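## Task

Carry the tote from the staging bench to the work bench, where benchl and benchr are mounted. It must finish upright and entirely on the bench top, with nothing hanging past an edge. Take the wooden block out of the tote and set it on the plate at the top of the stand's post. The stand is fixed to the floor next to benchr. Its post is already pinned at the correct hole and must still be pinned there at the end. With the pin pulled, the post falls unless something supports it. Letting it fall fails the task, and so can bringing it down quickly even while it is held. Any number of robots may be used. At the end every robot must release and back away, and none may have fallen over or be left leaning.

## Robot and tools

Robots: r1 is a mobile Hello Robot Stretch 3. Its base has two drive wheels, and a mast carries a lift and an arm that reaches out to the robot's right. benchl (left, seen from in front) and benchr (right) are six-joint i2rt Big YAM arms bolted to the work bench. Each has a two-finger gripper and a wrist camera. Their feet may sit slightly high, tilted or turned.

execute_actions: arguments {"actions": [one action] or [], "cameras": [...]}. An action is one object keyed by robot name ("r1", "benchl", "benchr"). All motions in it start at once. cameras picks from benchl_cam_wrist, benchr_cam_wrist, r1_head_camera, r1_nav_camera, r1_wrist_camera, or "all". Null or omitted means all, and [] means none. An empty actions list only reports state and images. An unknown key or an out-of-range number rejects the whole call, and nothing moves. A robot, joint or base left out of an action may keep pushing toward its earlier target.

r1 commands:
- "base": exactly one of {"translate_m": d}, a straight drive offset in metres from the base's current spot (positive forward, -1 to 1), or {"rotate_rad": d}, an in-place turn offset in radians (positive counter-clockwise from above, -3.2 to 3.2). It cannot move sideways. The turn pivots 0.05 m behind the front edge. The base is 0.33 m long and 0.34 m wide.
- "joints": absolute targets by name. lift_m 0 to 1.1 (arm height). arm_m 0 to 0.52 (extension). wrist_yaw_rad -1.345 to 4.42 (0 is along the arm, positive toward the front, 3.0 is folded over the base). wrist_pitch_rad -1.57 to 0.451 (negative tips the fingers down). wrist_roll_rad -2.911 to 2.911. gripper_m -0.089 to 0.179 (bigger is wider; the actual fingertip gap is smaller than the value, and zero below 0.007). head_pan_rad -3.953 to 1.73 (-1.57 looks along the arm). head_tilt_rad -1.53 to 0.419 (negative looks down).
- "contact_limits": {"arm_m": effort %, 1 to 100}. It halts the arm once its effort reaches that level and caps its holding force until the next action.
The base only goes fast (0.30 m/s) when the arm is stowed: lift below 0.30, arm below 0.03 and yaw above 2.54. Otherwise it is limited to 0.10 m/s. Fold or unfold the wrist only with lift 0.32 to 0.95, pitch -0.4 and roll near 0. Keep pitch at -0.5 or lower when yaw is below -0.4.

benchl/benchr commands: "joints" with absolute targets. joint1_rad -2.879 to 2.879 (turns about the foot, positive counter-clockwise). joint2_rad 0 to 3.141 (shoulder). joint3_rad 0 to 3.019 (elbow). joint4_rad -1.692 to 1.57 (hand pitch, positive is fingers up). joint5_rad -1.57 to 1.57 (sideways, positive to the arm's right). joint6_rad -2.094 to 2.094 (roll). gripper_m 0 to 0.093, the fingertip distance in metres. Reach is about 1.0 m. Joints move at different speeds, so the path can swing wide.

wait {"seconds": 0 to 10} lets the scene run without new commands and returns state and images. zoom_image {"camera", "region": [x0,y0,x1,y1]} (pixels, at most 504x504) gives a closer look at the latest image. finished_scene {"scene": n} ends the scene, and this cannot be undone.

Frames: r1's base frame has its origin on the floor between the drive wheels, x forward, y left, z up. hand_pose is given in it, at the point where the closed fingertips meet. base_odometry is relative to the start pose and counts wheel slip as travel. For each bench arm, the fixed frame sits at its foot on the joint-1 axis: x is forward at joint1 0, y left, z up. hand is the midpoint between its fingertips.

Results: base_status/joint_status say "done", "off_target" (may still push), "contact_stop", "time_out", "torque_fault" (an r1 wrist servo goes limp for 10 s), or "not_followed" (a bench arm's safety check withheld targets; it may retry them later). on_its_own reports uncommanded joints; "held at" gives the target, not the position. motor_effort is in percent with the peak in brackets, and the readings are biased and noisy. base_tilt is r1's lean in degrees. turned_by_wheels/turned_by_imu give the rotation since the last result. lidar_m gives 12 distances in 30-degree sectors, counter-clockwise from straight ahead, at 0.17 m height. wrist_depth_mm/head_depth_mm are 7x7 grids of median depth in mm, and "-" means no reading. The "pictures" line gives the order of the images.

Gripping: to grip, command a gripper value below the object's width. To release, open at least 0.02 past the touch value. Neither the reading nor "done" proves a grasp, so check the images.

Cautions: r1's arm and lift halt and go slack when they hit something firmly. The base, wrist and head keep pushing. Big YAMs never stop on contact. A base pressing on another robot, even by millimetres, counts as a hard press and fails the run. The arm-separation check does not protect r1. Pushing with r1's gripper above about 0.45 m, or driving while it holds something fixed, can tip r1. If it leans, back off in small steps, free the gripper and lower the lift to about 0.2. Support the post the whole time the pin is out and lower it slowly. Loose objects may occasionally get nudged. The robot keeps its last command while you are deciding.

Each tool is called after "Emit:" as a command line: name --argument value for each argument, lists and objects as JSON in quotes; but a table of rows of numbers goes row by row, as --pt "numbers of a row", without its own name.

## Session

Emit:
execute_actions --actions '[]'

Scene clock: 0.00 s.
r1.base_odometry: x=+0.000 y=+0.000 heading=+0.000 (m, m, rad; r1's odometry frame)
r1.turned_by_wheels: +0.000 (rad since the last result)
r1.turned_by_imu: +0.000 (rad since the last result)
r1.base_tilt: forward=+1.3 right=-0.9 (deg)
r1.lidar_m: 2.13 1.81 1.80 2.04 1.93 1.65 2.20 1.99 1.98 2.25 2.46 2.56
r1.head_depth_mm: 1994 2856 2920 2903 2897 2835 2087 / 1995 2954 3085 3093 3110 2991 2058 / 1990 2667 2780 2783 2812 2765 2052 / 2000 2424 2451 2490 2517 2531 2061 / 1993 2180 2218 2230 2245 2256 2073 / 1918 2004 2023 2038 2038 2055 1997 / 1820 1835 1845 1859 1878 1886 1893
r1.base_status: not commanded
r1.joint_positions: lift_m=+0.490 arm_m=+0.000 wrist_yaw_rad=+2.900 wrist_pitch_rad=-0.615 wrist_roll_rad=+0.018 gripper_m=+0.037 head_pan_rad=-0.006 head_tilt_rad=-0.005
r1.joint_status: not commanded
r1.motor_effort: left_wheel=+0 right_wheel=+0 lift_m=+41 arm_m=+0 wrist_yaw_rad=+0 wrist_pitch_rad=+6 wrist_roll_rad=+0 gripper_m=+0 head_pan_rad=+0 head_tilt_rad=+2 (%)
r1.hand_pose: x=+0.0255 y=+0.0453 z=+0.4616 quat_wxyz=(+0.295, +0.700, +0.129, +0.637) (m; r1's base frame)
r1.wrist_depth_mm: - - - - - - - / - - - - - - - / 997 - 963 980 959 944 954 / 867 843 841 861 811 822 798 / 755 731 - 725 716 722 701 / 654 649 - 657 612 630 626 / 587 589 - 580 569 562 571
benchl.joint_positions: joint1_rad=-1.588 joint2_rad=+0.801 joint3_rad=+0.704 joint4_rad=-1.515 joint5_rad=-0.007 joint6_rad=-0.016 gripper_m=+0.095
benchl.joint_status: not commanded
benchl.hand: x=-0.0023 y=-0.1770 z=+0.1670 quat_wxyz=(+0.012, -0.707, -0.707, -0.017) (m; benchl's fixed frame)
benchr.joint_positions: joint1_rad=+1.588 joint2_rad=+0.801 joint3_rad=+0.697 joint4_rad=-1.492 joint5_rad=+0.005 joint6_rad=+0.017 gripper_m=+0.094
benchr.joint_status: not commanded
benchr.hand: x=-0.0018 y=+0.1806 z=+0.1644 quat_wxyz=(+0.007, +0.707, -0.707, +0.011) (m; benchr's fixed frame)
pictures: benchl_cam_wrist, benchr_cam_wrist, r1_head_camera (sideways: a quarter turn clockwise sets it upright), r1_nav_camera (sideways: a quarter turn counterclockwise sets it upright), r1_wrist_camera
Images, in order (width x height): benchl_cam_wrist 616x616, benchr_cam_wrist 616x616, r1_head_camera 896x504, r1_nav_camera 672x504, r1_wrist_camera 644x364.

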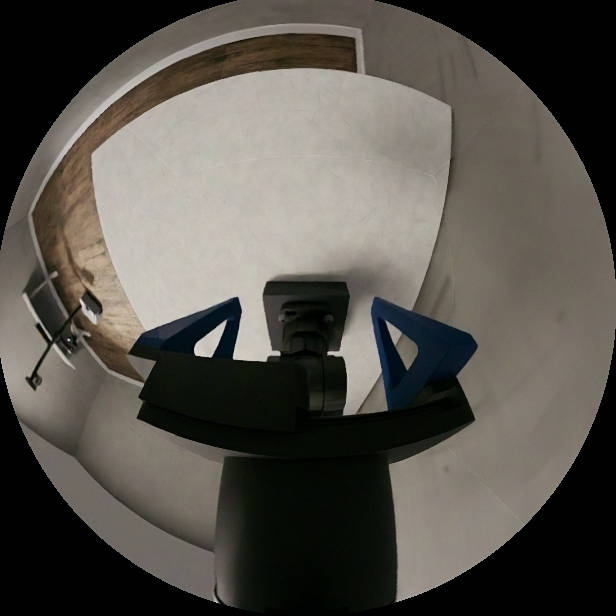

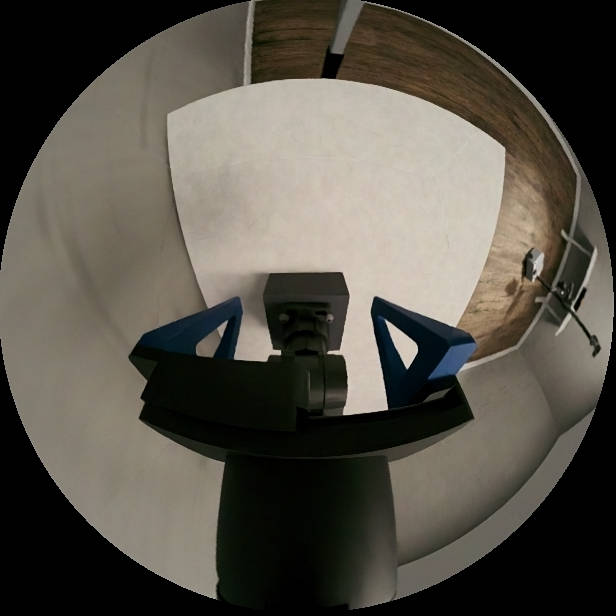

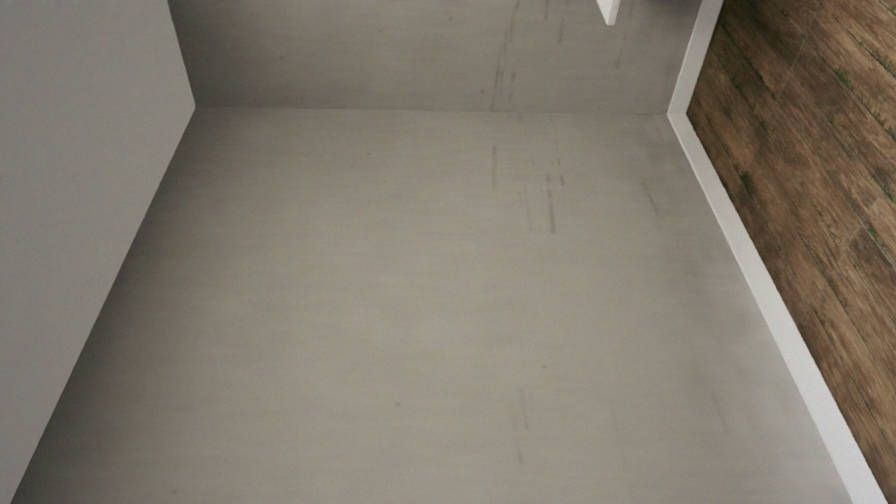

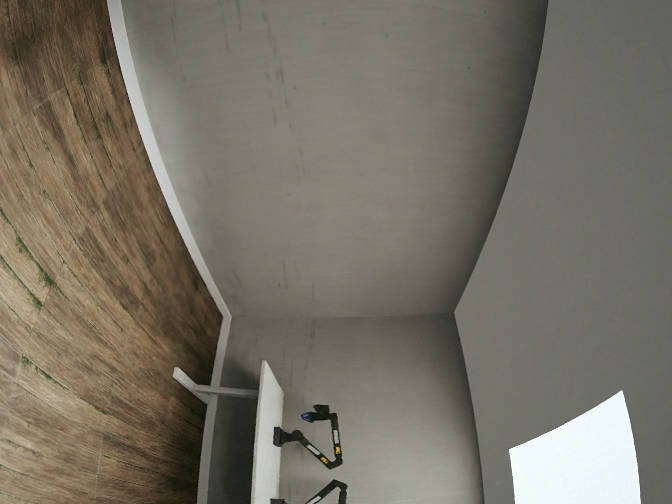

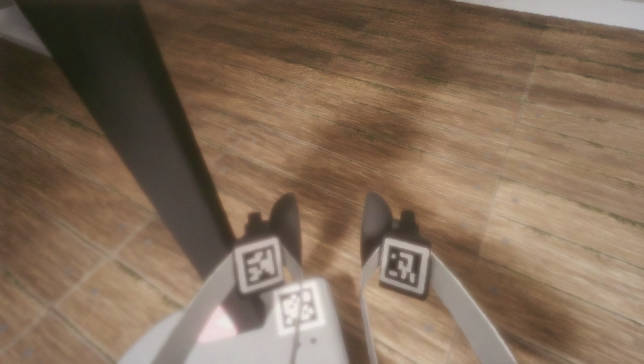

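Emit:
execute_actions --actions '[{"r1":{"base":{"rotate_rad":2.36},"joints":{"lift_m":0.28,"head_tilt_rad":-0.5}}}]' --cameras '["r1_head_camera","r1_nav_camera"]'

Scene clock: 10.50 s.
r1.base_odometry: x=+0.000 y=+0.000 heading=+2.360 (m, m, rad; r1's odometry frame)
r1.turned_by_wheels: +2.360 (rad since the last result)
r1.turned_by_imu: +2.335 (rad since the last result)
r1.base_tilt: forward=+1.4 right=-1.2 (deg)
r1.lidar_m: 1.93 1.65 2.08 1.98 2.04 2.58 2.45 2.56 1.89 1.80 1.85 1.58
r1.head_depth_mm: 1595 1746 1697 1705 1830 1523 1268 / 1600 1754 1709 2134 1848 1517 1268 / 1586 1748 1706 2144 1892 1509 1271 / 1590 1736 1485 2161 1893 1530 1268 / 1592 1741 1489 2142 1907 1524 1268 / 1593 1734 1705 2140 1911 1523 1272 / 1588 1739 1708 2139 1838 1522 1269
r1.base_status: done
r1.joint_positions: lift_m=+0.280 arm_m=+0.000 wrist_yaw_rad=+2.900 wrist_pitch_rad=-0.616 wrist_roll_rad=+0.018 gripper_m=+0.037 head_pan_rad=-0.006 head_tilt_rad=-0.494
r1.joint_status: all done
r1.motor_effort: left_wheel=-1(7) right_wheel=+1(9) lift_m=+29(37) arm_m=+0(0) wrist_yaw_rad=+0(1) wrist_pitch_rad=+7(7) wrist_roll_rad=+0(0) gripper_m=+1(0) head_pan_rad=+0(0) head_tilt_rad=-4(35) (%)
r1.hand_pose: x=+0.0255 y=+0.0451 z=+0.2514 quat_wxyz=(+0.295, +0.700, +0.129, +0.637) (m; r1's base frame)
r1.wrist_depth_mm: 967 977 989 936 913 935 916 / 795 - 774 758 759 739 729 / 644 - 632 631 616 610 600 / 544 546 555 546 530 521 519 / 484 - - - 464 455 453 / - - - - 395 410 399 / - - - - 365 363 367
benchl.joint_positions: joint1_rad=-1.588 joint2_rad=+0.801 joint3_rad=+0.704 joint4_rad=-1.515 joint5_rad=-0.007 joint6_rad=-0.016 gripper_m=+0.095
benchl.joint_status: not commanded
benchl.hand: x=-0.0023 y=-0.1770 z=+0.1670 quat_wxyz=(+0.012, -0.707, -0.707, -0.017) (m; benchl's fixed frame)
benchr.joint_positions: joint1_rad=+1.588 joint2_rad=+0.801 joint3_rad=+0.697 joint4_rad=-1.492 joint5_rad=+0.005 joint6_rad=+0.017 gripper_m=+0.094
benchr.joint_status: not commanded
benchr.hand: x=-0.0018 y=+0.1806 z=+0.1644 quat_wxyz=(+0.007, +0.707, -0.707, +0.011) (m; benchr's fixed frame)
pictures: r1_head_camera (sideways: a quarter turn clockwise sets it upright), r1_nav_camera (sideways: a quarter turn counterclockwise sets it upright)
Images, in order (width x height): r1_head_camera 896x504, r1_nav_camera 672x504.

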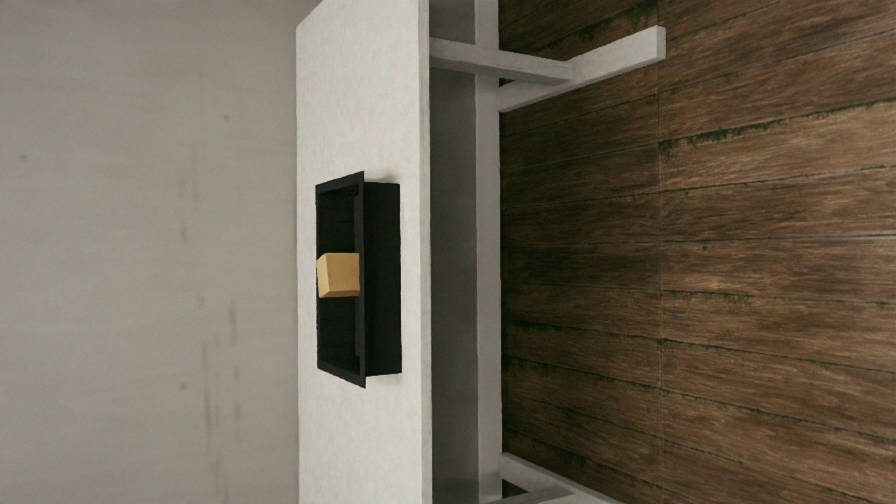

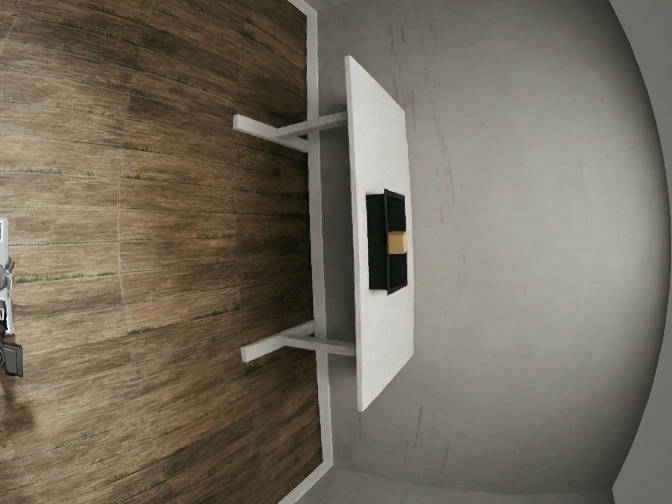

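Emit:
execute_actions --actions '[{"r1":{"base":{"translate_m":0.8}}}]' --cameras '[]'

Emit:
execute_actions --actions '[{"r1":{"base":{"rotate_rad":1.585},"joints":{"head_pan_rad":-1.57,"head_tilt_rad":-0.8}}}]' --cameras '[]'

Emit:
execute_actions --actions '[{"r1":{"joints":{"lift_m":0.93,"wrist_pitch_rad":-0.4}}}]' --cameras '[]'

Emit:
execute_actions --actions '[{"r1":{"joints":{"wrist_yaw_rad":0,"lift_m":1.08,"gripper_m":0.09}}}]' --cameras '[]'

Emit:
execute_actions --actions '[{"r1":{"joints":{"wrist_pitch_rad":-1.5,"wrist_roll_rad":1.57,"arm_m":0.2}}}]' --cameras '["r1_head_camera","r1_wrist_camera"]'

Scene clock: 23.03 s.
r1.base_odometry: x=-0.568 y=+0.564 heading=+2.360 (m, m, rad; r1's odometry frame)
r1.turned_by_wheels: +0.000 (rad since the last result)
r1.turned_by_imu: +0.006 (rad since the last result)
r1.base_tilt: forward=+1.2 right=-1.1 (deg)
r1.lidar_m: 1.12 1.04 0.99 2.01 2.07 2.78 3.27 2.59 1.86 1.78 1.64 0.84
r1.head_depth_mm: 912 997 1093 1131 853 679 581 / 910 998 1099 1137 821 626 582 / 912 995 1099 1132 777 679 580 / 909 996 1103 1132 779 674 583 / 909 999 1099 1136 766 649 582 / 912 998 1105 1135 792 680 582 / 913 996 1100 1139 775 673 582
r1.base_status: done
r1.joint_positions: lift_m=+0.280 arm_m=+0.000 wrist_yaw_rad=+2.900 wrist_pitch_rad=-0.616 wrist_roll_rad=+0.018 gripper_m=+0.037 head_pan_rad=-0.006 head_tilt_rad=-0.495
r1.joint_status: not commanded
r1.motor_effort: left_wheel=-2(5) right_wheel=+2(10) lift_m=+30(30) arm_m=+0(0) wrist_yaw_rad=+0(0) wrist_pitch_rad=+7(7) wrist_roll_rad=+0(0) gripper_m=+1(1) head_pan_rad=+0(1) head_tilt_rad=-3(2) (%)
r1.hand_pose: x=+0.0255 y=+0.0451 z=+0.2514 quat_wxyz=(+0.295, +0.700, +0.129, +0.637) (m; r1's base frame)
r1.wrist_depth_mm: 969 973 - 949 881 861 896 / 797 - 760 755 750 754 722 / 643 - 630 628 609 618 607 / 544 528 553 542 532 527 515 / 488 - - - 474 452 448 / - - - - 397 405 405 / - - - - 368 364 360
benchl.joint_positions: joint1_rad=-1.588 joint2_rad=+0.801 joint3_rad=+0.704 joint4_rad=-1.515 joint5_rad=-0.007 joint6_rad=-0.016 gripper_m=+0.095
benchl.joint_status: not commanded
benchl.hand: x=-0.0023 y=-0.1770 z=+0.1670 quat_wxyz=(+0.012, -0.707, -0.707, -0.017) (m; benchl's fixed frame)
benchr.joint_positions: joint1_rad=+1.588 joint2_rad=+0.801 joint3_rad=+0.697 joint4_rad=-1.492 joint5_rad=+0.005 joint6_rad=+0.017 gripper_m=+0.094
benchr.joint_status: not commanded
benchr.hand: x=-0.0018 y=+0.1806 z=+0.1644 quat_wxyz=(+0.007, +0.707, -0.707, +0.011) (m; benchr's fixed frame)
pictures: none
No camera images: the call's "cameras" was empty. Leave "cameras" out to get every camera's image.

Scene clock: 25.30 s.
r1.base_odometry: x=-0.568 y=+0.564 heading=-2.338 (m, m, rad; r1's odometry frame)
r1.turned_by_wheels: +1.585 (rad since the last result)
r1.turned_by_imu: +1.562 (rad since the last result)
r1.base_tilt: forward=+1.2 right=-1.0 (deg)
r1.lidar_m: 2.00 2.07 2.79 3.28 2.58 1.85 1.78 1.63 0.84 1.12 1.03 0.99
r1.head_depth_mm: 955 1071 926 759 643 1267 1119 / 952 1076 930 695 643 1269 1117 / 957 1078 928 759 632 1266 1135 / 958 1080 931 716 635 1275 1138 / 960 1079 934 703 649 1275 1123 / 961 1084 937 765 650 1275 1128 / 963 1087 938 710 650 1277 1128
r1.base_status: done
r1.joint_positions: lift_m=+0.280 arm_m=+0.000 wrist_yaw_rad=+2.900 wrist_pitch_rad=-0.616 wrist_roll_rad=+0.018 gripper_m=+0.037 head_pan_rad=-1.563 head_tilt_rad=-0.790
r1.joint_status: all done
r1.motor_effort: left_wheel=-2(7) right_wheel=+2(12) lift_m=+29(29) arm_m=-1(1) wrist_yaw_rad=+1(0) wrist_pitch_rad=+7(7) wrist_roll_rad=+0(0) gripper_m=+1(0) head_pan_rad=-3(32) head_tilt_rad=-6(32) (%)
r1.hand_pose: x=+0.0255 y=+0.0451 z=+0.2514 quat_wxyz=(+0.295, +0.700, +0.129, +0.637) (m; r1's base frame)
r1.wrist_depth_mm: 957 990 963 959 938 919 912 / 776 - 772 754 739 733 717 / 647 - 624 629 610 599 601 / 542 542 545 550 525 522 517 / 491 - - - 463 454 453 / - - - - 397 406 403 / - - - - 366 366 362
benchl.joint_positions: joint1_rad=-1.588 joint2_rad=+0.801 joint3_rad=+0.704 joint4_rad=-1.515 joint5_rad=-0.007 joint6_rad=-0.016 gripper_m=+0.095
benchl.joint_status: not commanded
benchl.hand: x=-0.0023 y=-0.1770 z=+0.1670 quat_wxyz=(+0.012, -0.707, -0.707, -0.017) (m; benchl's fixed frame)
benchr.joint_positions: joint1_rad=+1.588 joint2_rad=+0.801 joint3_rad=+0.697 joint4_rad=-1.492 joint5_rad=+0.005 joint6_rad=+0.017 gripper_m=+0.094
benchr.joint_status: not commanded
benchr.hand: x=-0.0018 y=+0.1806 z=+0.1644 quat_wxyz=(+0.007, +0.707, -0.707, +0.011) (m; benchr's fixed frame)
pictures: none
No camera images: the call's "cameras" was empty. Leave "cameras" out to get every camera's image.

Scene clock: 32.03 s.
r1.base_odometry: x=-0.568 y=+0.564 heading=-2.338 (m, m, rad; r1's odometry frame)
r1.turned_by_wheels: +0.000 (rad since the last result)
r1.turned_by_imu: -0.001 (rad since the last result)
r1.base_tilt: forward=+1.1 right=-0.9 (deg)
r1.lidar_m: 2.01 2.08 2.81 3.27 2.57 1.85 1.78 1.62 0.84 1.12 1.03 0.99
r1.head_depth_mm: 954 1070 922 802 - 1217 1121 / 957 1072 928 697 - 1233 1120 / 954 1075 929 759 - - - / 955 1079 935 723 - 1226 - / 962 1082 934 716 - 1246 1126 / 963 1085 934 763 649 1273 1128 / 960 1082 939 708 652 1268 1124
r1.base_status: not commanded
r1.joint_positions: lift_m=+0.930 arm_m=+0.000 wrist_yaw_rad=+2.900 wrist_pitch_rad=-0.419 wrist_roll_rad=+0.018 gripper_m=+0.037 head_pan_rad=-1.563 head_tilt_rad=-0.790
r1.joint_status: all done
r1.motor_effort: left_wheel=-1(2) right_wheel=+2(2) lift_m=+49(55) arm_m=+0(1) wrist_yaw_rad=+0(0) wrist_pitch_rad=+12(12) wrist_roll_rad=+0(0) gripper_m=+0(1) head_pan_rad=-2(3) head_tilt_rad=-5(5) (%)
r1.hand_pose: x=+0.0324 y=+0.0733 z=+0.9421 quat_wxyz=(+0.230, +0.710, +0.061, +0.663) (m; r1's base frame)
r1.wrist_depth_mm: - - - - - - - / - - - - - - - / - - - - - - - / - - - - - - - / - - - - - - - / - - - - - - - / - - - - - - -
benchl.joint_positions: joint1_rad=-1.588 joint2_rad=+0.801 joint3_rad=+0.704 joint4_rad=-1.515 joint5_rad=-0.007 joint6_rad=-0.016 gripper_m=+0.095
benchl.joint_status: not commanded
benchl.hand: x=-0.0023 y=-0.1770 z=+0.1670 quat_wxyz=(+0.012, -0.707, -0.707, -0.017) (m; benchl's fixed frame)
benchr.joint_positions: joint1_rad=+1.588 joint2_rad=+0.801 joint3_rad=+0.697 joint4_rad=-1.492 joint5_rad=+0.005 joint6_rad=+0.017 gripper_m=+0.094
benchr.joint_status: not commanded
benchr.hand: x=-0.0018 y=+0.1806 z=+0.1644 quat_wxyz=(+0.007, +0.707, -0.707, +0.011) (m; benchr's fixed frame)
pictures: none
No camera images: the call's "cameras" was empty. Leave "cameras" out to get every camera's image.

Scene clock: 34.50 s.
r1.base_odometry: x=-0.568 y=+0.564 heading=-2.338 (m, m, rad; r1's odometry frame)
r1.turned_by_wheels: +0.000 (rad since the last result)
r1.turned_by_imu: +0.000 (rad since the last result)
r1.base_tilt: forward=+1.3 right=-1.0 (deg)
r1.lidar_m: 2.00 2.07 2.79 3.28 2.57 1.85 1.77 1.63 0.84 1.12 1.03 0.99
r1.head_depth_mm: - - - - 625 1263 1120 / - - - - - 1269 1122 / - - - - 632 1270 1121 / 959 1102 782 710 636 1268 1122 / 963 1087 935 702 647 1271 1124 / 963 1089 936 763 650 1270 1120 / 966 1088 939 708 653 1278 1124
r1.base_status: not commanded
r1.joint_positions: lift_m=+1.080 arm_m=+0.000 wrist_yaw_rad=+0.003 wrist_pitch_rad=-0.418 wrist_roll_rad=+0.018 gripper_m=+0.090 head_pan_rad=-1.563 head_tilt_rad=-0.790
r1.joint_status: all done
r1.motor_effort: left_wheel=-2(2) right_wheel=+2(2) lift_m=+50(52) arm_m=+0(1) wrist_yaw_rad=-1(0) wrist_pitch_rad=+11(12) wrist_roll_rad=+0(0) gripper_m=+0(80) head_pan_rad=-3(2) head_tilt_rad=-6(6) (%)
r1.hand_pose: x=-0.0208 y=-0.3688 z=+1.0922 quat_wxyz=(+0.686, +0.147, -0.697, -0.147) (m; r1's base frame)
r1.wrist_depth_mm: 834 807 826 811 812 820 816 / 918 906 901 887 894 902 924 / 994 983 994 964 952 976 983 / 868 880 863 848 846 829 - / 716 689 613 612 659 677 677 / 588 559 461 564 547 580 575 / 524 499 484 500 489 503 500
benchl.joint_positions: joint1_rad=-1.588 joint2_rad=+0.801 joint3_rad=+0.704 joint4_rad=-1.515 joint5_rad=-0.007 joint6_rad=-0.016 gripper_m=+0.095
benchl.joint_status: not commanded
benchl.hand: x=-0.0023 y=-0.1770 z=+0.1670 quat_wxyz=(+0.012, -0.707, -0.707, -0.017) (m; benchl's fixed frame)
benchr.joint_positions: joint1_rad=+1.588 joint2_rad=+0.801 joint3_rad=+0.697 joint4_rad=-1.492 joint5_rad=+0.005 joint6_rad=+0.017 gripper_m=+0.094
benchr.joint_status: not commanded
benchr.hand: x=-0.0018 y=+0.1806 z=+0.1644 quat_wxyz=(+0.007, +0.707, -0.707, +0.011) (m; benchr's fixed frame)
pictures: none
No camera images: the call's "cameras" was empty. Leave "cameras" out to get every camera's image.

Scene clock: 37.20 s.
r1.base_odometry: x=-0.568 y=+0.564 heading=-2.338 (m, m, rad; r1's odometry frame)
r1.turned_by_wheels: +0.000 (rad since the last result)
r1.turned_by_imu: -0.001 (rad since the last result)
r1.base_tilt: forward=+1.3 right=-0.8 (deg)
r1.lidar_m: 2.00 2.07 2.80 3.28 2.57 1.85 1.77 1.63 0.84 1.12 1.03 0.99
r1.head_depth_mm: 1001 1043 894 760 644 1261 1118 / - 1057 924 695 645 1267 1120 / - - - 758 633 1269 1122 / 959 - 935 714 634 1269 1122 / 959 1078 933 702 648 1275 1121 / 961 1083 936 763 649 1274 1125 / 964 1086 935 708 651 1280 1128
r1.base_status: not commanded
r1.joint_positions: lift_m=+1.080 arm_m=+0.200 wrist_yaw_rad=+0.002 wrist_pitch_rad=-1.493 wrist_roll_rad=+1.566 gripper_m=+0.090 head_pan_rad=-1.563 head_tilt_rad=-0.790
r1.joint_status: all done
r1.motor_effort: left_wheel=-2(2) right_wheel=+2(1) lift_m=+50(50) arm_m=+2(1) wrist_yaw_rad=-1(1) wrist_pitch_rad=-4(12) wrist_roll_rad=+2(2) gripper_m=+1(1) head_pan_rad=-2(2) head_tilt_rad=-6(5) (%)
r1.hand_pose: x=-0.0215 y=-0.3403 z=+0.9610 quat_wxyz=(+0.003, +0.002, -0.734, -0.679) (m; r1's base frame)
r1.wrist_depth_mm: 402 391 380 375 - - 989 / 328 327 302 389 - - - / 368 420 398 397 - - - / 370 429 419 416 - - - / 392 323 364 435 - - - / 412 328 451 446 - - - / 456 466 466 464 - - -
benchl.joint_positions: joint1_rad=-1.588 joint2_rad=+0.801 joint3_rad=+0.704 joint4_rad=-1.515 joint5_rad=-0.007 joint6_rad=-0.016 gripper_m=+0.095
benchl.joint_status: not commanded
benchl.hand: x=-0.0023 y=-0.1770 z=+0.1670 quat_wxyz=(+0.012, -0.707, -0.707, -0.017) (m; benchl's fixed frame)
benchr.joint_positions: joint1_rad=+1.588 joint2_rad=+0.801 joint3_rad=+0.697 joint4_rad=-1.492 joint5_rad=+0.005 joint6_rad=+0.017 gripper_m=+0.094
benchr.joint_status: not commanded
benchr.hand: x=-0.0018 y=+0.1806 z=+0.1644 quat_wxyz=(+0.007, +0.707, -0.707, +0.011) (m; benchr's fixed frame)
pictures: r1_head_camera (sideways: a quarter turn clockwise sets it upright), r1_wrist_camera
Images, in order (width x height): r1_head_camera 896x504, r1_wrist_camera 644x364.

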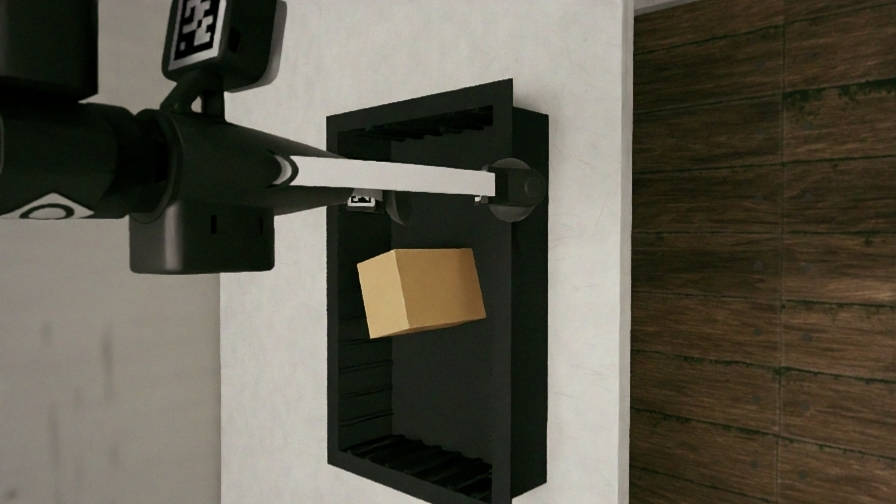

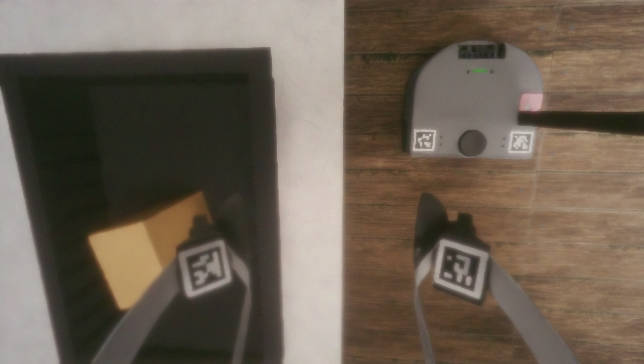

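Emit:
execute_actions --actions '[{"r1":{"base":{"translate_m":0.1},"joints":{"arm_m":0.26,"lift_m":1.0}}}]' --cameras '["r1_head_camera","r1_wrist_camera"]'

Scene clock: 48.53 s.
r1.base_odometry: x=-0.637 y=+0.492 heading=-2.339 (m, m, rad; r1's odometry frame)
r1.turned_by_wheels: +0.000 (rad since the last result)
r1.turned_by_imu: +0.000 (rad since the last result)
r1.base_tilt: forward=+1.1 right=-1.1 (deg)
r1.lidar_m: 1.90 1.97 2.66 3.27 2.71 1.95 1.87 1.63 0.90 1.12 0.92 1.56
r1.head_depth_mm: - 1089 896 715 630 1263 1120 / - 1099 778 756 631 1266 1119 / - - - 696 632 1270 1118 / 956 1076 781 725 634 1265 1123 / 960 1080 930 763 635 1274 1124 / 957 1078 937 702 647 1279 1123 / 963 1088 942 766 664 1273 1125
r1.base_status: done
r1.joint_positions: lift_m=+1.000 arm_m=+0.260 wrist_yaw_rad=+0.002 wrist_pitch_rad=-1.494 wrist_roll_rad=+1.566 gripper_m=+0.090 head_pan_rad=-1.563 head_tilt_rad=-0.790
r1.joint_status: all done
r1.motor_effort: left_wheel=-1(2) right_wheel=+2(5) lift_m=+28(46) arm_m=+2(1) wrist_yaw_rad=-2(1) wrist_pitch_rad=-4(4) wrist_roll_rad=+2(2) gripper_m=+0(1) head_pan_rad=-3(2) head_tilt_rad=-6(5) (%)
r1.hand_pose: x=-0.0215 y=-0.4001 z=+0.8817 quat_wxyz=(+0.003, +0.002, -0.734, -0.680) (m; r1's base frame)
r1.wrist_depth_mm: 298 307 301 295 967 957 941 / 299 321 311 301 303 - 944 / 285 214 317 313 310 - - / 278 213 311 320 - - - / 301 221 338 333 341 - - / 305 368 359 346 - - - / 305 352 358 355 - - -
benchl.joint_positions: joint1_rad=-1.588 joint2_rad=+0.801 joint3_rad=+0.704 joint4_rad=-1.515 joint5_rad=-0.007 joint6_rad=-0.016 gripper_m=+0.095
benchl.joint_status: not commanded
benchl.hand: x=-0.0023 y=-0.1770 z=+0.1670 quat_wxyz=(+0.012, -0.707, -0.707, -0.017) (m; benchl's fixed frame)
benchr.joint_positions: joint1_rad=+1.588 joint2_rad=+0.801 joint3_rad=+0.697 joint4_rad=-1.492 joint5_rad=+0.005 joint6_rad=+0.017 gripper_m=+0.094
benchr.joint_status: not commanded
benchr.hand: x=-0.0018 y=+0.1806 z=+0.1644 quat_wxyz=(+0.007, +0.707, -0.707, +0.011) (m; benchr's fixed frame)
pictures: r1_head_camera (sideways: a quarter turn clockwise sets it upright), r1_wrist_camera
Images, in order (width x height): r1_head_camera 896x504, r1_wrist_camera 644x364.

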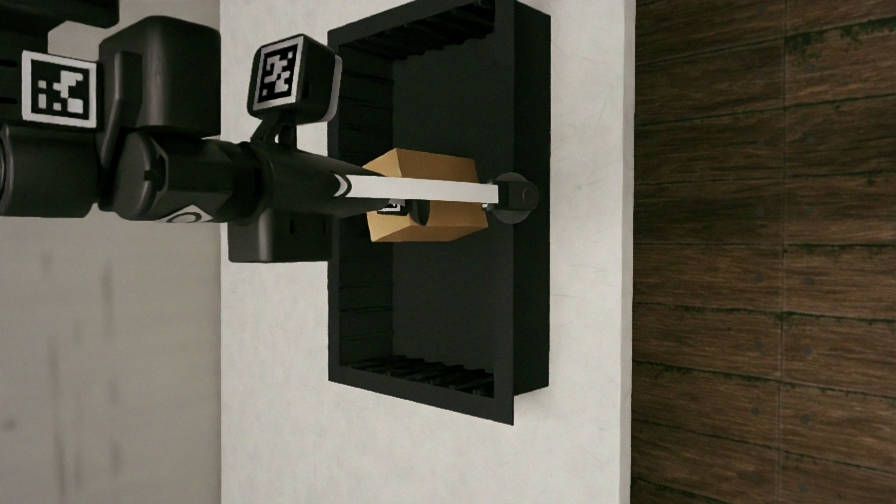

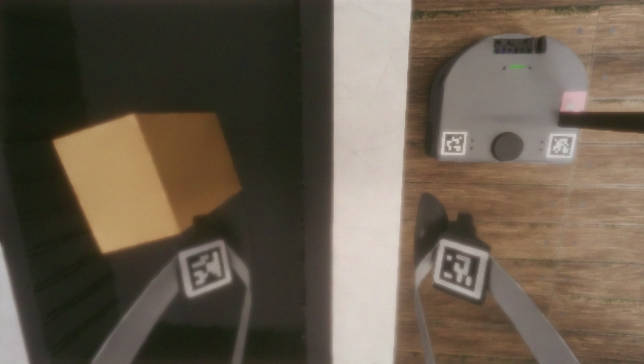

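Emit:
execute_actions --actions '[{"r1":{"base":{"translate_m":-0.015},"joints":{"lift_m":0.915}}}]' --cameras '["r1_wrist_camera"]'

Emit:
execute_actions --actions '[{"r1":{"joints":{"gripper_m":-0.04}}}]' --cameras '[]'

Emit:
execute_actions --actions '[{"r1":{"joints":{"lift_m":1.02}}}]' --cameras '["r1_head_camera","r1_wrist_camera"]'

Scene clock: 55.10 s.
r1.base_odometry: x=-0.627 y=+0.502 heading=-2.339 (m, m, rad; r1's odometry frame)
r1.turned_by_wheels: +0.000 (rad since the last result)
r1.turned_by_imu: -0.001 (rad since the last result)
r1.base_tilt: forward=+1.3 right=-1.0 (deg)
r1.lidar_m: 1.92 1.98 2.69 3.27 2.69 1.94 1.86 1.62 0.89 1.12 0.93 0.96
r1.head_depth_mm: 951 - - 673 630 1266 1115 / 953 - - 736 632 1272 1118 / 955 1032 - 720 631 1267 1120 / 957 1082 962 724 632 1270 1123 / 961 1076 935 760 634 1270 1123 / 962 1082 938 684 649 1280 1125 / 960 1084 936 768 666 1274 1125
r1.base_status: done
r1.joint_positions: lift_m=+0.915 arm_m=+0.260 wrist_yaw_rad=+0.002 wrist_pitch_rad=-1.494 wrist_roll_rad=+1.566 gripper_m=+0.090 head_pan_rad=-1.563 head_tilt_rad=-0.790
r1.joint_status: all done
r1.motor_effort: left_wheel=-1(5) right_wheel=+1(4) lift_m=+29(33) arm_m=+3(2) wrist_yaw_rad=-1(1) wrist_pitch_rad=-4(4) wrist_roll_rad=+2(2) gripper_m=+0(1) head_pan_rad=-3(3) head_tilt_rad=-5(5) (%)
r1.hand_pose: x=-0.0215 y=-0.4001 z=+0.7967 quat_wxyz=(+0.003, +0.002, -0.734, -0.680) (m; r1's base frame)
r1.wrist_depth_mm: 230 224 218 211 212 863 837 / 237 232 225 218 217 - 850 / 245 238 234 225 226 - 873 / 149 195 243 233 234 970 926 / 143 185 250 242 242 976 994 / 138 168 262 161 254 - - / 142 280 272 166 - - -
benchl.joint_positions: joint1_rad=-1.588 joint2_rad=+0.801 joint3_rad=+0.704 joint4_rad=-1.515 joint5_rad=-0.007 joint6_rad=-0.016 gripper_m=+0.095
benchl.joint_status: not commanded
benchl.hand: x=-0.0023 y=-0.1770 z=+0.1670 quat_wxyz=(+0.012, -0.707, -0.707, -0.017) (m; benchl's fixed frame)
benchr.joint_positions: joint1_rad=+1.588 joint2_rad=+0.801 joint3_rad=+0.697 joint4_rad=-1.492 joint5_rad=+0.005 joint6_rad=+0.017 gripper_m=+0.094
benchr.joint_status: not commanded
benchr.hand: x=-0.0018 y=+0.1806 z=+0.1644 quat_wxyz=(+0.007, +0.707, -0.707, +0.011) (m; benchr's fixed frame)
pictures: r1_wrist_camera
Images, in order (width x height): r1_wrist_camera 644x364.

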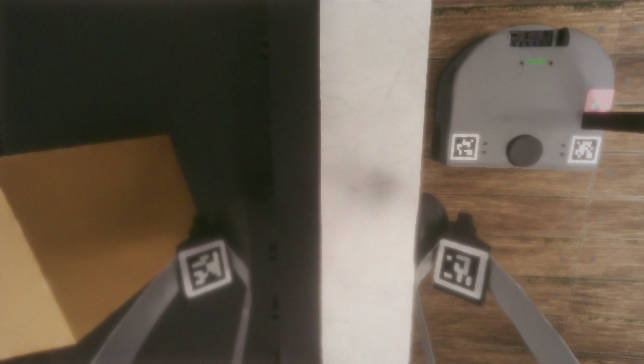

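Scene clock: 56.90 s.
r1.base_odometry: x=-0.627 y=+0.502 heading=-2.339 (m, m, rad; r1's odometry frame)
r1.turned_by_wheels: +0.000 (rad since the last result)
r1.turned_by_imu: +0.000 (rad since the last result)
r1.base_tilt: forward=+1.2 right=-1.0 (deg)
r1.lidar_m: 1.92 1.98 2.67 3.26 2.69 1.94 1.86 1.62 0.89 1.12 0.93 0.96
r1.head_depth_mm: 952 - - 673 627 1266 1118 / 954 - - 735 627 1270 1115 / 959 1044 - 728 627 1269 1124 / 957 1074 961 715 628 1271 1120 / 961 1076 934 758 629 1273 1120 / 961 1081 938 701 634 1272 1122 / 962 1085 936 768 665 1274 1126
r1.base_status: not commanded
r1.joint_positions: lift_m=+0.915 arm_m=+0.260 wrist_yaw_rad=-0.001 wrist_pitch_rad=-1.483 wrist_roll_rad=+1.572 gripper_m=-0.039 head_pan_rad=-1.563 head_tilt_rad=-0.790
r1.joint_status: all done
r1.motor_effort: left_wheel=-2(2) right_wheel=+2(2) lift_m=+32(33) arm_m=+1(2) wrist_yaw_rad=+0(1) wrist_pitch_rad=-10(12) wrist_roll_rad=-1(2) gripper_m=-24(98) head_pan_rad=-2(3) head_tilt_rad=-5(5) (%)
r1.hand_pose: x=-0.0215 y=-0.4030 z=+0.7966 quat_wxyz=(+0.000, -0.001, -0.737, -0.676) (m; r1's base frame)
r1.wrist_depth_mm: 232 224 216 130 211 860 823 / 238 231 224 133 217 - 869 / 248 238 230 139 223 - - / 136 172 239 143 236 949 929 / 129 163 238 146 966 997 924 / 129 155 261 251 255 - 956 / 134 275 268 174 261 - -
benchl.joint_positions: joint1_rad=-1.588 joint2_rad=+0.801 joint3_rad=+0.704 joint4_rad=-1.515 joint5_rad=-0.007 joint6_rad=-0.016 gripper_m=+0.095
benchl.joint_status: not commanded
benchl.hand: x=-0.0023 y=-0.1770 z=+0.1670 quat_wxyz=(+0.012, -0.707, -0.707, -0.017) (m; benchl's fixed frame)
benchr.joint_positions: joint1_rad=+1.588 joint2_rad=+0.801 joint3_rad=+0.697 joint4_rad=-1.492 joint5_rad=+0.005 joint6_rad=+0.017 gripper_m=+0.094
benchr.joint_status: not commanded
benchr.hand: x=-0.0018 y=+0.1806 z=+0.1644 quat_wxyz=(+0.007, +0.707, -0.707, +0.011) (m; benchr's fixed frame)
pictures: none
No camera images: the call's "cameras" was empty. Leave "cameras" out to get every camera's image.

Scene clock: 59.00 s.
r1.base_odometry: x=-0.627 y=+0.502 heading=-2.339 (m, m, rad; r1's odometry frame)
r1.turned_by_wheels: +0.000 (rad since the last result)
r1.turned_by_imu: +0.000 (rad since the last result)
r1.base_tilt: forward=+1.2 right=-1.1 (deg)
r1.lidar_m: 1.92 1.98 2.68 3.27 2.69 1.94 1.86 1.62 0.89 1.12 0.93 0.96
r1.head_depth_mm: 935 1093 893 539 631 1267 1113 / - 1112 900 537 629 1267 1114 / - - - 543 632 1266 1123 / 955 1075 812 541 634 1276 1121 / 959 1078 932 540 636 1276 1123 / 960 1079 935 539 635 1272 1125 / 961 1082 937 748 663 1276 1126
r1.base_status: not commanded
r1.joint_positions: lift_m=+1.020 arm_m=+0.260 wrist_yaw_rad=-0.001 wrist_pitch_rad=-1.483 wrist_roll_rad=+1.572 gripper_m=-0.031 head_pan_rad=-1.563 head_tilt_rad=-0.790
r1.joint_status: all done
r1.on_its_own: gripper_m is held at -0.031, not at your -0.040, by its stall guard, which is not easing now
r1.motor_effort: left_wheel=-1(2) right_wheel=+1(2) lift_m=+53(56) arm_m=+1(2) wrist_yaw_rad=+0(0) wrist_pitch_rad=-10(12) wrist_roll_rad=-1(1) gripper_m=-20(24) head_pan_rad=-2(3) head_tilt_rad=-6(5) (%)
r1.hand_pose: x=-0.0215 y=-0.4029 z=+0.9009 quat_wxyz=(+0.000, -0.001, -0.737, -0.676) (m; r1's base frame)
r1.wrist_depth_mm: 274 306 276 166 986 952 934 / 350 314 286 168 321 - 955 / 365 316 301 146 330 - - / 329 265 306 151 - - - / 393 259 322 149 - - - / 416 328 365 202 - - - / 436 355 353 209 - - -
benchl.joint_positions: joint1_rad=-1.588 joint2_rad=+0.801 joint3_rad=+0.704 joint4_rad=-1.515 joint5_rad=-0.007 joint6_rad=-0.016 gripper_m=+0.095
benchl.joint_status: not commanded
benchl.hand: x=-0.0023 y=-0.1770 z=+0.1670 quat_wxyz=(+0.012, -0.707, -0.707, -0.017) (m; benchl's fixed frame)
benchr.joint_positions: joint1_rad=+1.588 joint2_rad=+0.801 joint3_rad=+0.697 joint4_rad=-1.492 joint5_rad=+0.005 joint6_rad=+0.017 gripper_m=+0.094
benchr.joint_status: not commanded
benchr.hand: x=-0.0018 y=+0.1806 z=+0.1644 quat_wxyz=(+0.007, +0.707, -0.707, +0.011) (m; benchr's fixed frame)
pictures: r1_head_camera (sideways: a quarter turn clockwise sets it upright), r1_wrist_camera
Images, in order (width x height): r1_head_camera 896x504, r1_wrist_camera 644x364.

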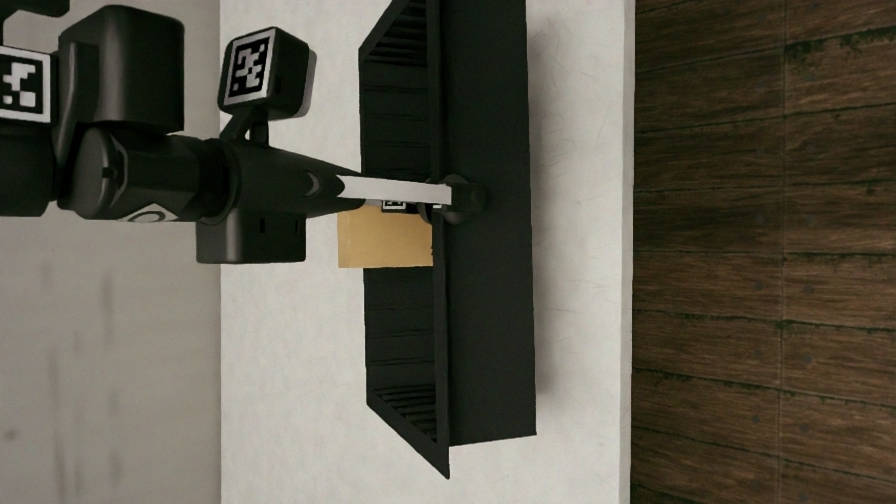

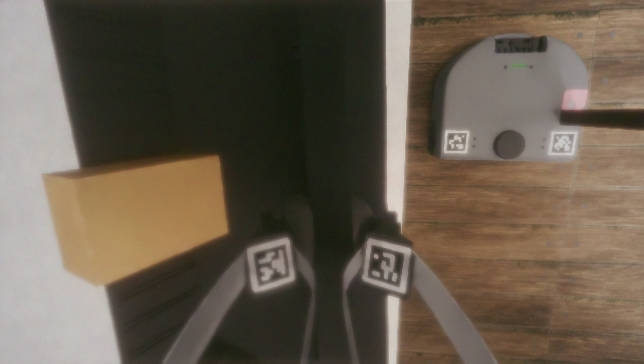

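Emit:
execute_actions --actions '[{"r1":{"joints":{"lift_m":0.945}}}]' --cameras '[]'

Emit:
execute_actions --actions '[{"r1":{"joints":{"gripper_m":0.07}}}]' --cameras '[]'

Emit:
execute_actions --actions '[{"r1":{"joints":{"lift_m":0.893,"wrist_pitch_rad":-1.57,"arm_m":0.275}}}]' --cameras '["r1_wrist_camera"]'

Emit:
execute_actions --actions '[{"r1":{"joints":{"gripper_m":-0.06}}}]' --cameras '[]'

Emit:
execute_actions --actions '[{"r1":{"joints":{"lift_m":0.98,"wrist_pitch_rad":-1.2}}}]' --cameras '["r1_head_camera","r1_wrist_camera"]'

Scene clock: 71.00 s.
r1.base_odometry: x=-0.627 y=+0.502 heading=-2.339 (m, m, rad; r1's odometry frame)
r1.turned_by_wheels: +0.000 (rad since the last result)
r1.turned_by_imu: -0.001 (rad since the last result)
r1.base_tilt: forward=+1.1 right=-1.0 (deg)
r1.lidar_m: 1.92 1.98 2.68 3.25 2.70 1.94 1.86 1.62 0.90 1.12 0.93 0.96
r1.head_depth_mm: 926 - 882 661 621 1260 1119 / 920 - - 743 623 1271 1110 / 945 - - 723 624 1264 1121 / 958 1082 960 723 622 1271 1122 / 961 1081 933 750 623 1274 1122 / 960 1078 937 689 634 1272 1123 / 961 1082 938 766 665 1275 1124
r1.base_status: not commanded
r1.joint_positions: lift_m=+0.945 arm_m=+0.260 wrist_yaw_rad=-0.001 wrist_pitch_rad=-1.504 wrist_roll_rad=+1.572 gripper_m=-0.028 head_pan_rad=-1.563 head_tilt_rad=-0.790
r1.joint_status: all done
r1.on_its_own: gripper_m is held at -0.029, not at your -0.040, by its stall guard, which is still easing
r1.motor_effort: left_wheel=-2(2) right_wheel=+2(2) lift_m=+30(45) arm_m=+2(1) wrist_yaw_rad=+1(1) wrist_pitch_rad=+3(10) wrist_roll_rad=-1(1) gripper_m=-21(22) head_pan_rad=-3(3) head_tilt_rad=-5(5) (%)
r1.hand_pose: x=-0.0215 y=-0.3974 z=+0.8267 quat_wxyz=(+0.000, -0.001, -0.730, -0.684) (m; r1's base frame)
r1.wrist_depth_mm: 254 240 226 133 879 910 872 / 262 252 235 137 250 - 879 / 269 261 243 143 257 - 949 / 225 263 254 147 985 987 984 / 208 272 265 151 - - - / 207 293 278 159 - - - / 275 311 285 166 - - -
benchl.joint_positions: joint1_rad=-1.588 joint2_rad=+0.801 joint3_rad=+0.704 joint4_rad=-1.515 joint5_rad=-0.007 joint6_rad=-0.016 gripper_m=+0.095
benchl.joint_status: not commanded
benchl.hand: x=-0.0023 y=-0.1770 z=+0.1670 quat_wxyz=(+0.012, -0.707, -0.707, -0.017) (m; benchl's fixed frame)
benchr.joint_positions: joint1_rad=+1.588 joint2_rad=+0.801 joint3_rad=+0.697 joint4_rad=-1.492 joint5_rad=+0.005 joint6_rad=+0.017 gripper_m=+0.094
benchr.joint_status: not commanded
benchr.hand: x=-0.0018 y=+0.1806 z=+0.1644 quat_wxyz=(+0.007, +0.707, -0.707, +0.011) (m; benchr's fixed frame)
pictures: none
No camera images: the call's "cameras" was empty. Leave "cameras" out to get every camera's image.

Scene clock: 72.47 s.
r1.base_odometry: x=-0.627 y=+0.502 heading=-2.339 (m, m, rad; r1's odometry frame)
r1.turned_by_wheels: +0.000 (rad since the last result)
r1.turned_by_imu: +0.000 (rad since the last result)
r1.base_tilt: forward=+1.4 right=-1.0 (deg)
r1.lidar_m: 1.92 1.98 2.67 3.27 2.70 1.94 1.86 1.62 0.89 1.12 0.93 0.96
r1.head_depth_mm: 927 - 886 695 622 1260 1117 / 923 - - 756 624 1271 1119 / 945 - - 737 628 1269 1121 / 957 1079 958 741 629 1272 1120 / 956 1080 935 764 631 1268 1123 / 961 1080 935 702 630 1273 1124 / 959 1083 938 767 664 1275 1131
r1.base_status: not commanded
r1.joint_positions: lift_m=+0.945 arm_m=+0.260 wrist_yaw_rad=-0.001 wrist_pitch_rad=-1.501 wrist_roll_rad=+1.572 gripper_m=+0.070 head_pan_rad=-1.563 head_tilt_rad=-0.790
r1.joint_status: all done
r1.motor_effort: left_wheel=-2(2) right_wheel=+2(2) lift_m=+31(30) arm_m=+1(1) wrist_yaw_rad=+0(1) wrist_pitch_rad=+1(4) wrist_roll_rad=-1(1) gripper_m=+1(77) head_pan_rad=-2(3) head_tilt_rad=-5(6) (%)
r1.hand_pose: x=-0.0215 y=-0.3984 z=+0.8267 quat_wxyz=(+0.000, -0.001, -0.731, -0.682) (m; r1's base frame)
r1.wrist_depth_mm: 259 252 248 160 241 875 878 / 266 260 255 167 249 - 889 / 273 272 264 255 256 - 915 / 220 275 273 263 996 1000 978 / 199 270 285 277 275 - 989 / 199 303 298 284 285 - - / 273 318 308 297 - - -
benchl.joint_positions: joint1_rad=-1.588 joint2_rad=+0.801 joint3_rad=+0.704 joint4_rad=-1.515 joint5_rad=-0.007 joint6_rad=-0.016 gripper_m=+0.095
benchl.joint_status: not commanded
benchl.hand: x=-0.0023 y=-0.1770 z=+0.1670 quat_wxyz=(+0.012, -0.707, -0.707, -0.017) (m; benchl's fixed frame)
benchr.joint_positions: joint1_rad=+1.588 joint2_rad=+0.801 joint3_rad=+0.697 joint4_rad=-1.492 joint5_rad=+0.005 joint6_rad=+0.017 gripper_m=+0.094
benchr.joint_status: not commanded
benchr.hand: x=-0.0018 y=+0.1806 z=+0.1644 quat_wxyz=(+0.007, +0.707, -0.707, +0.011) (m; benchr's fixed frame)
pictures: none
No camera images: the call's "cameras" was empty. Leave "cameras" out to get every camera's image.

Scene clock: 73.77 s.
r1.base_odometry: x=-0.627 y=+0.502 heading=-2.339 (m, m, rad; r1's odometry frame)
r1.turned_by_wheels: +0.000 (rad since the last result)
r1.turned_by_imu: +0.000 (rad since the last result)
r1.base_tilt: forward=+1.3 right=-1.1 (deg)
r1.lidar_m: 1.92 1.98 2.68 3.25 2.69 1.94 1.86 1.62 0.89 1.12 0.93 0.96
r1.head_depth_mm: 951 1047 - 704 620 1264 1116 / 954 1032 - 729 622 1266 1122 / 953 1051 - 740 625 1265 1120 / 957 1079 964 741 628 1276 1121 / 958 1079 934 761 630 1267 1126 / 961 1078 933 701 630 1273 1125 / 962 1082 938 767 663 1276 1122
r1.base_status: not commanded
r1.joint_positions: lift_m=+0.893 arm_m=+0.275 wrist_yaw_rad=-0.001 wrist_pitch_rad=-1.561 wrist_roll_rad=+1.572 gripper_m=+0.070 head_pan_rad=-1.563 head_tilt_rad=-0.790
r1.joint_status: all done
r1.motor_effort: left_wheel=-2(1) right_wheel=+2(2) lift_m=+30(27) arm_m=+2(2) wrist_yaw_rad=+1(1) wrist_pitch_rad=-5(7) wrist_roll_rad=-1(1) gripper_m=+1(0) head_pan_rad=-2(3) head_tilt_rad=-6(4) (%)
r1.hand_pose: x=-0.0215 y=-0.3977 z=+0.7756 quat_wxyz=(+0.000, -0.001, -0.710, -0.704) (m; r1's base frame)
r1.wrist_depth_mm: 196 195 193 113 195 863 873 / 202 202 200 116 200 - 884 / 212 209 207 120 206 - 948 / 214 217 215 125 215 953 961 / 202 224 221 130 221 993 999 / 202 233 234 140 230 - - / 244 244 240 144 - - -
benchl.joint_positions: joint1_rad=-1.588 joint2_rad=+0.801 joint3_rad=+0.704 joint4_rad=-1.515 joint5_rad=-0.007 joint6_rad=-0.016 gripper_m=+0.095
benchl.joint_status: not commanded
benchl.hand: x=-0.0023 y=-0.1770 z=+0.1670 quat_wxyz=(+0.012, -0.707, -0.707, -0.017) (m; benchl's fixed frame)
benchr.joint_positions: joint1_rad=+1.588 joint2_rad=+0.801 joint3_rad=+0.697 joint4_rad=-1.492 joint5_rad=+0.005 joint6_rad=+0.017 gripper_m=+0.094
benchr.joint_status: not commanded
benchr.hand: x=-0.0018 y=+0.1806 z=+0.1644 quat_wxyz=(+0.007, +0.707, -0.707, +0.011) (m; benchr's fixed frame)
pictures: r1_wrist_camera
Images, in order (width x height): r1_wrist_camera 644x364.

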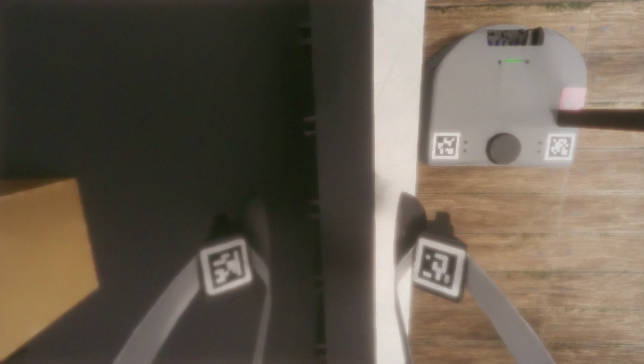

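Scene clock: 75.57 s.
r1.base_odometry: x=-0.627 y=+0.502 heading=-2.339 (m, m, rad; r1's odometry frame)
r1.turned_by_wheels: +0.000 (rad since the last result)
r1.turned_by_imu: +0.000 (rad since the last result)
r1.base_tilt: forward=+1.3 right=-1.0 (deg)
r1.lidar_m: 1.92 1.98 2.68 3.27 2.69 1.94 1.86 1.62 0.89 1.12 0.93 0.96
r1.head_depth_mm: 947 1046 - 701 625 1267 1118 / 951 1034 - 722 623 1260 1123 / 955 1050 - 739 624 1273 1119 / 956 1076 964 743 628 1276 1123 / 956 1083 934 762 631 1273 1120 / 961 1082 936 706 635 1278 1124 / 962 1085 938 768 665 1281 1129
r1.base_status: not commanded
r1.joint_positions: lift_m=+0.893 arm_m=+0.275 wrist_yaw_rad=-0.001 wrist_pitch_rad=-1.570 wrist_roll_rad=+1.573 gripper_m=-0.059 head_pan_rad=-1.563 head_tilt_rad=-0.790
r1.joint_status: all done
r1.motor_effort: left_wheel=-2(2) right_wheel=+2(2) lift_m=+31(31) arm_m=+2(2) wrist_yaw_rad=+0(0) wrist_pitch_rad=+0(5) wrist_roll_rad=-1(1) gripper_m=-34(100) head_pan_rad=-2(2) head_tilt_rad=-5(5) (%)
r1.hand_pose: x=-0.0215 y=-0.3955 z=+0.7758 quat_wxyz=(-0.001, -0.001, -0.707, -0.707) (m; r1's base frame)
r1.wrist_depth_mm: 194 194 193 112 197 885 868 / 202 201 200 115 200 - 892 / 208 208 205 120 205 - 929 / 214 216 213 125 952 993 952 / 210 224 222 127 - - - / 212 233 231 133 - - - / 242 241 241 141 - - -
benchl.joint_positions: joint1_rad=-1.588 joint2_rad=+0.801 joint3_rad=+0.704 joint4_rad=-1.515 joint5_rad=-0.007 joint6_rad=-0.016 gripper_m=+0.095
benchl.joint_status: not commanded
benchl.hand: x=-0.0023 y=-0.1770 z=+0.1670 quat_wxyz=(+0.012, -0.707, -0.707, -0.017) (m; benchl's fixed frame)
benchr.joint_positions: joint1_rad=+1.588 joint2_rad=+0.801 joint3_rad=+0.697 joint4_rad=-1.492 joint5_rad=+0.005 joint6_rad=+0.017 gripper_m=+0.094
benchr.joint_status: not commanded
benchr.hand: x=-0.0018 y=+0.1806 z=+0.1644 quat_wxyz=(+0.007, +0.707, -0.707, +0.011) (m; benchr's fixed frame)
pictures: none
No camera images: the call's "cameras" was empty. Leave "cameras" out to get every camera's image.

Scene clock: 77.20 s.
r1.base_odometry: x=-0.627 y=+0.502 heading=-2.339 (m, m, rad; r1's odometry frame)
r1.turned_by_wheels: +0.000 (rad since the last result)
r1.turned_by_imu: +0.000 (rad since the last result)
r1.base_tilt: forward=+1.2 right=-1.0 (deg)
r1.lidar_m: 1.92 1.98 2.68 3.27 2.69 1.94 1.86 1.62 0.89 1.12 0.93 0.96
r1.head_depth_mm: - 1092 895 622 644 1264 1114 / - - 813 611 645 1266 1118 / 915 - 815 617 645 1267 1120 / 958 1078 748 613 646 1270 1116 / 959 1075 816 609 648 1271 1125 / 957 1081 936 614 651 1274 1130 / 964 1079 939 767 665 1276 1130
r1.base_status: not commanded
r1.joint_positions: lift_m=+0.979 arm_m=+0.275 wrist_yaw_rad=+0.001 wrist_pitch_rad=-1.250 wrist_roll_rad=+1.569 gripper_m=-0.051 head_pan_rad=-1.563 head_tilt_rad=-0.790
r1.joint_status: wrist_pitch_rad off_target (ended at -1.250, target -1.200); the others done
r1.on_its_own: gripper_m is held at -0.051, not at your -0.060, by its stall guard, which is still easing
r1.motor_effort: left_wheel=-1(2) right_wheel=+1(3) lift_m=+59(61) arm_m=+1(2) wrist_yaw_rad=+0(1) wrist_pitch_rad=+31(31) wrist_roll_rad=+0(1) gripper_m=-10(34) head_pan_rad=-3(2) head_tilt_rad=-6(5) (%)
r1.hand_pose: x=-0.0215 y=-0.4773 z=+0.8672 quat_wxyz=(+0.001, +0.001, -0.811, -0.586) (m; r1's base frame)
r1.wrist_depth_mm: 397 297 274 127 258 243 765 / 411 301 288 130 266 249 - / 438 306 304 136 271 257 - / 454 263 299 154 279 266 873 / 484 245 302 138 293 279 864 / 515 262 361 148 293 286 923 / 539 351 366 297 306 296 966
benchl.joint_positions: joint1_rad=-1.588 joint2_rad=+0.801 joint3_rad=+0.704 joint4_rad=-1.515 joint5_rad=-0.007 joint6_rad=-0.016 gripper_m=+0.095
benchl.joint_status: not commanded
benchl.hand: x=-0.0023 y=-0.1770 z=+0.1670 quat_wxyz=(+0.012, -0.707, -0.707, -0.017) (m; benchl's fixed frame)
benchr.joint_positions: joint1_rad=+1.588 joint2_rad=+0.801 joint3_rad=+0.697 joint4_rad=-1.492 joint5_rad=+0.005 joint6_rad=+0.017 gripper_m=+0.094
benchr.joint_status: not commanded
benchr.hand: x=-0.0018 y=+0.1806 z=+0.1644 quat_wxyz=(+0.007, +0.707, -0.707, +0.011) (m; benchr's fixed frame)
pictures: r1_head_camera (sideways: a quarter turn clockwise sets it upright), r1_wrist_camera
Images, in order (width x height): r1_head_camera 896x504, r1_wrist_camera 644x364.

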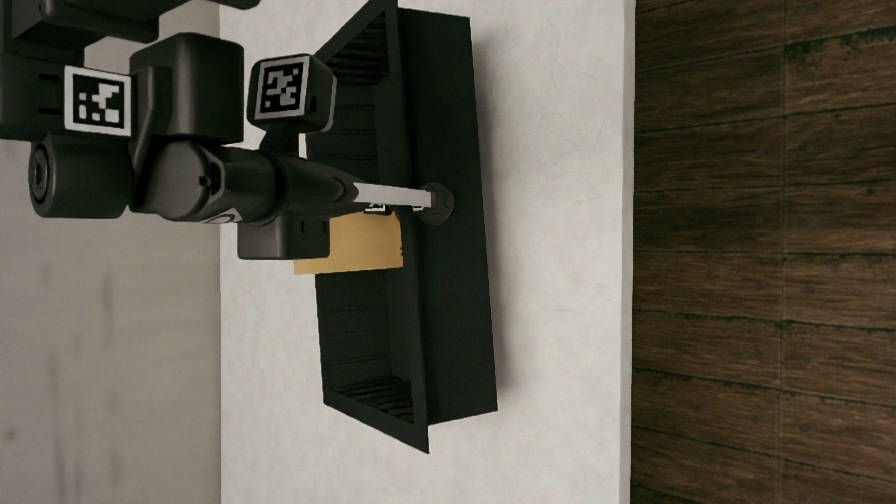

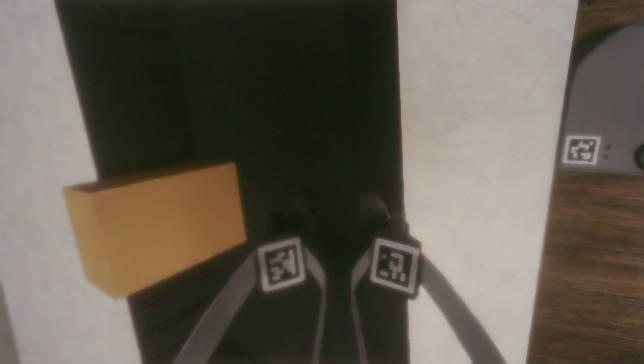

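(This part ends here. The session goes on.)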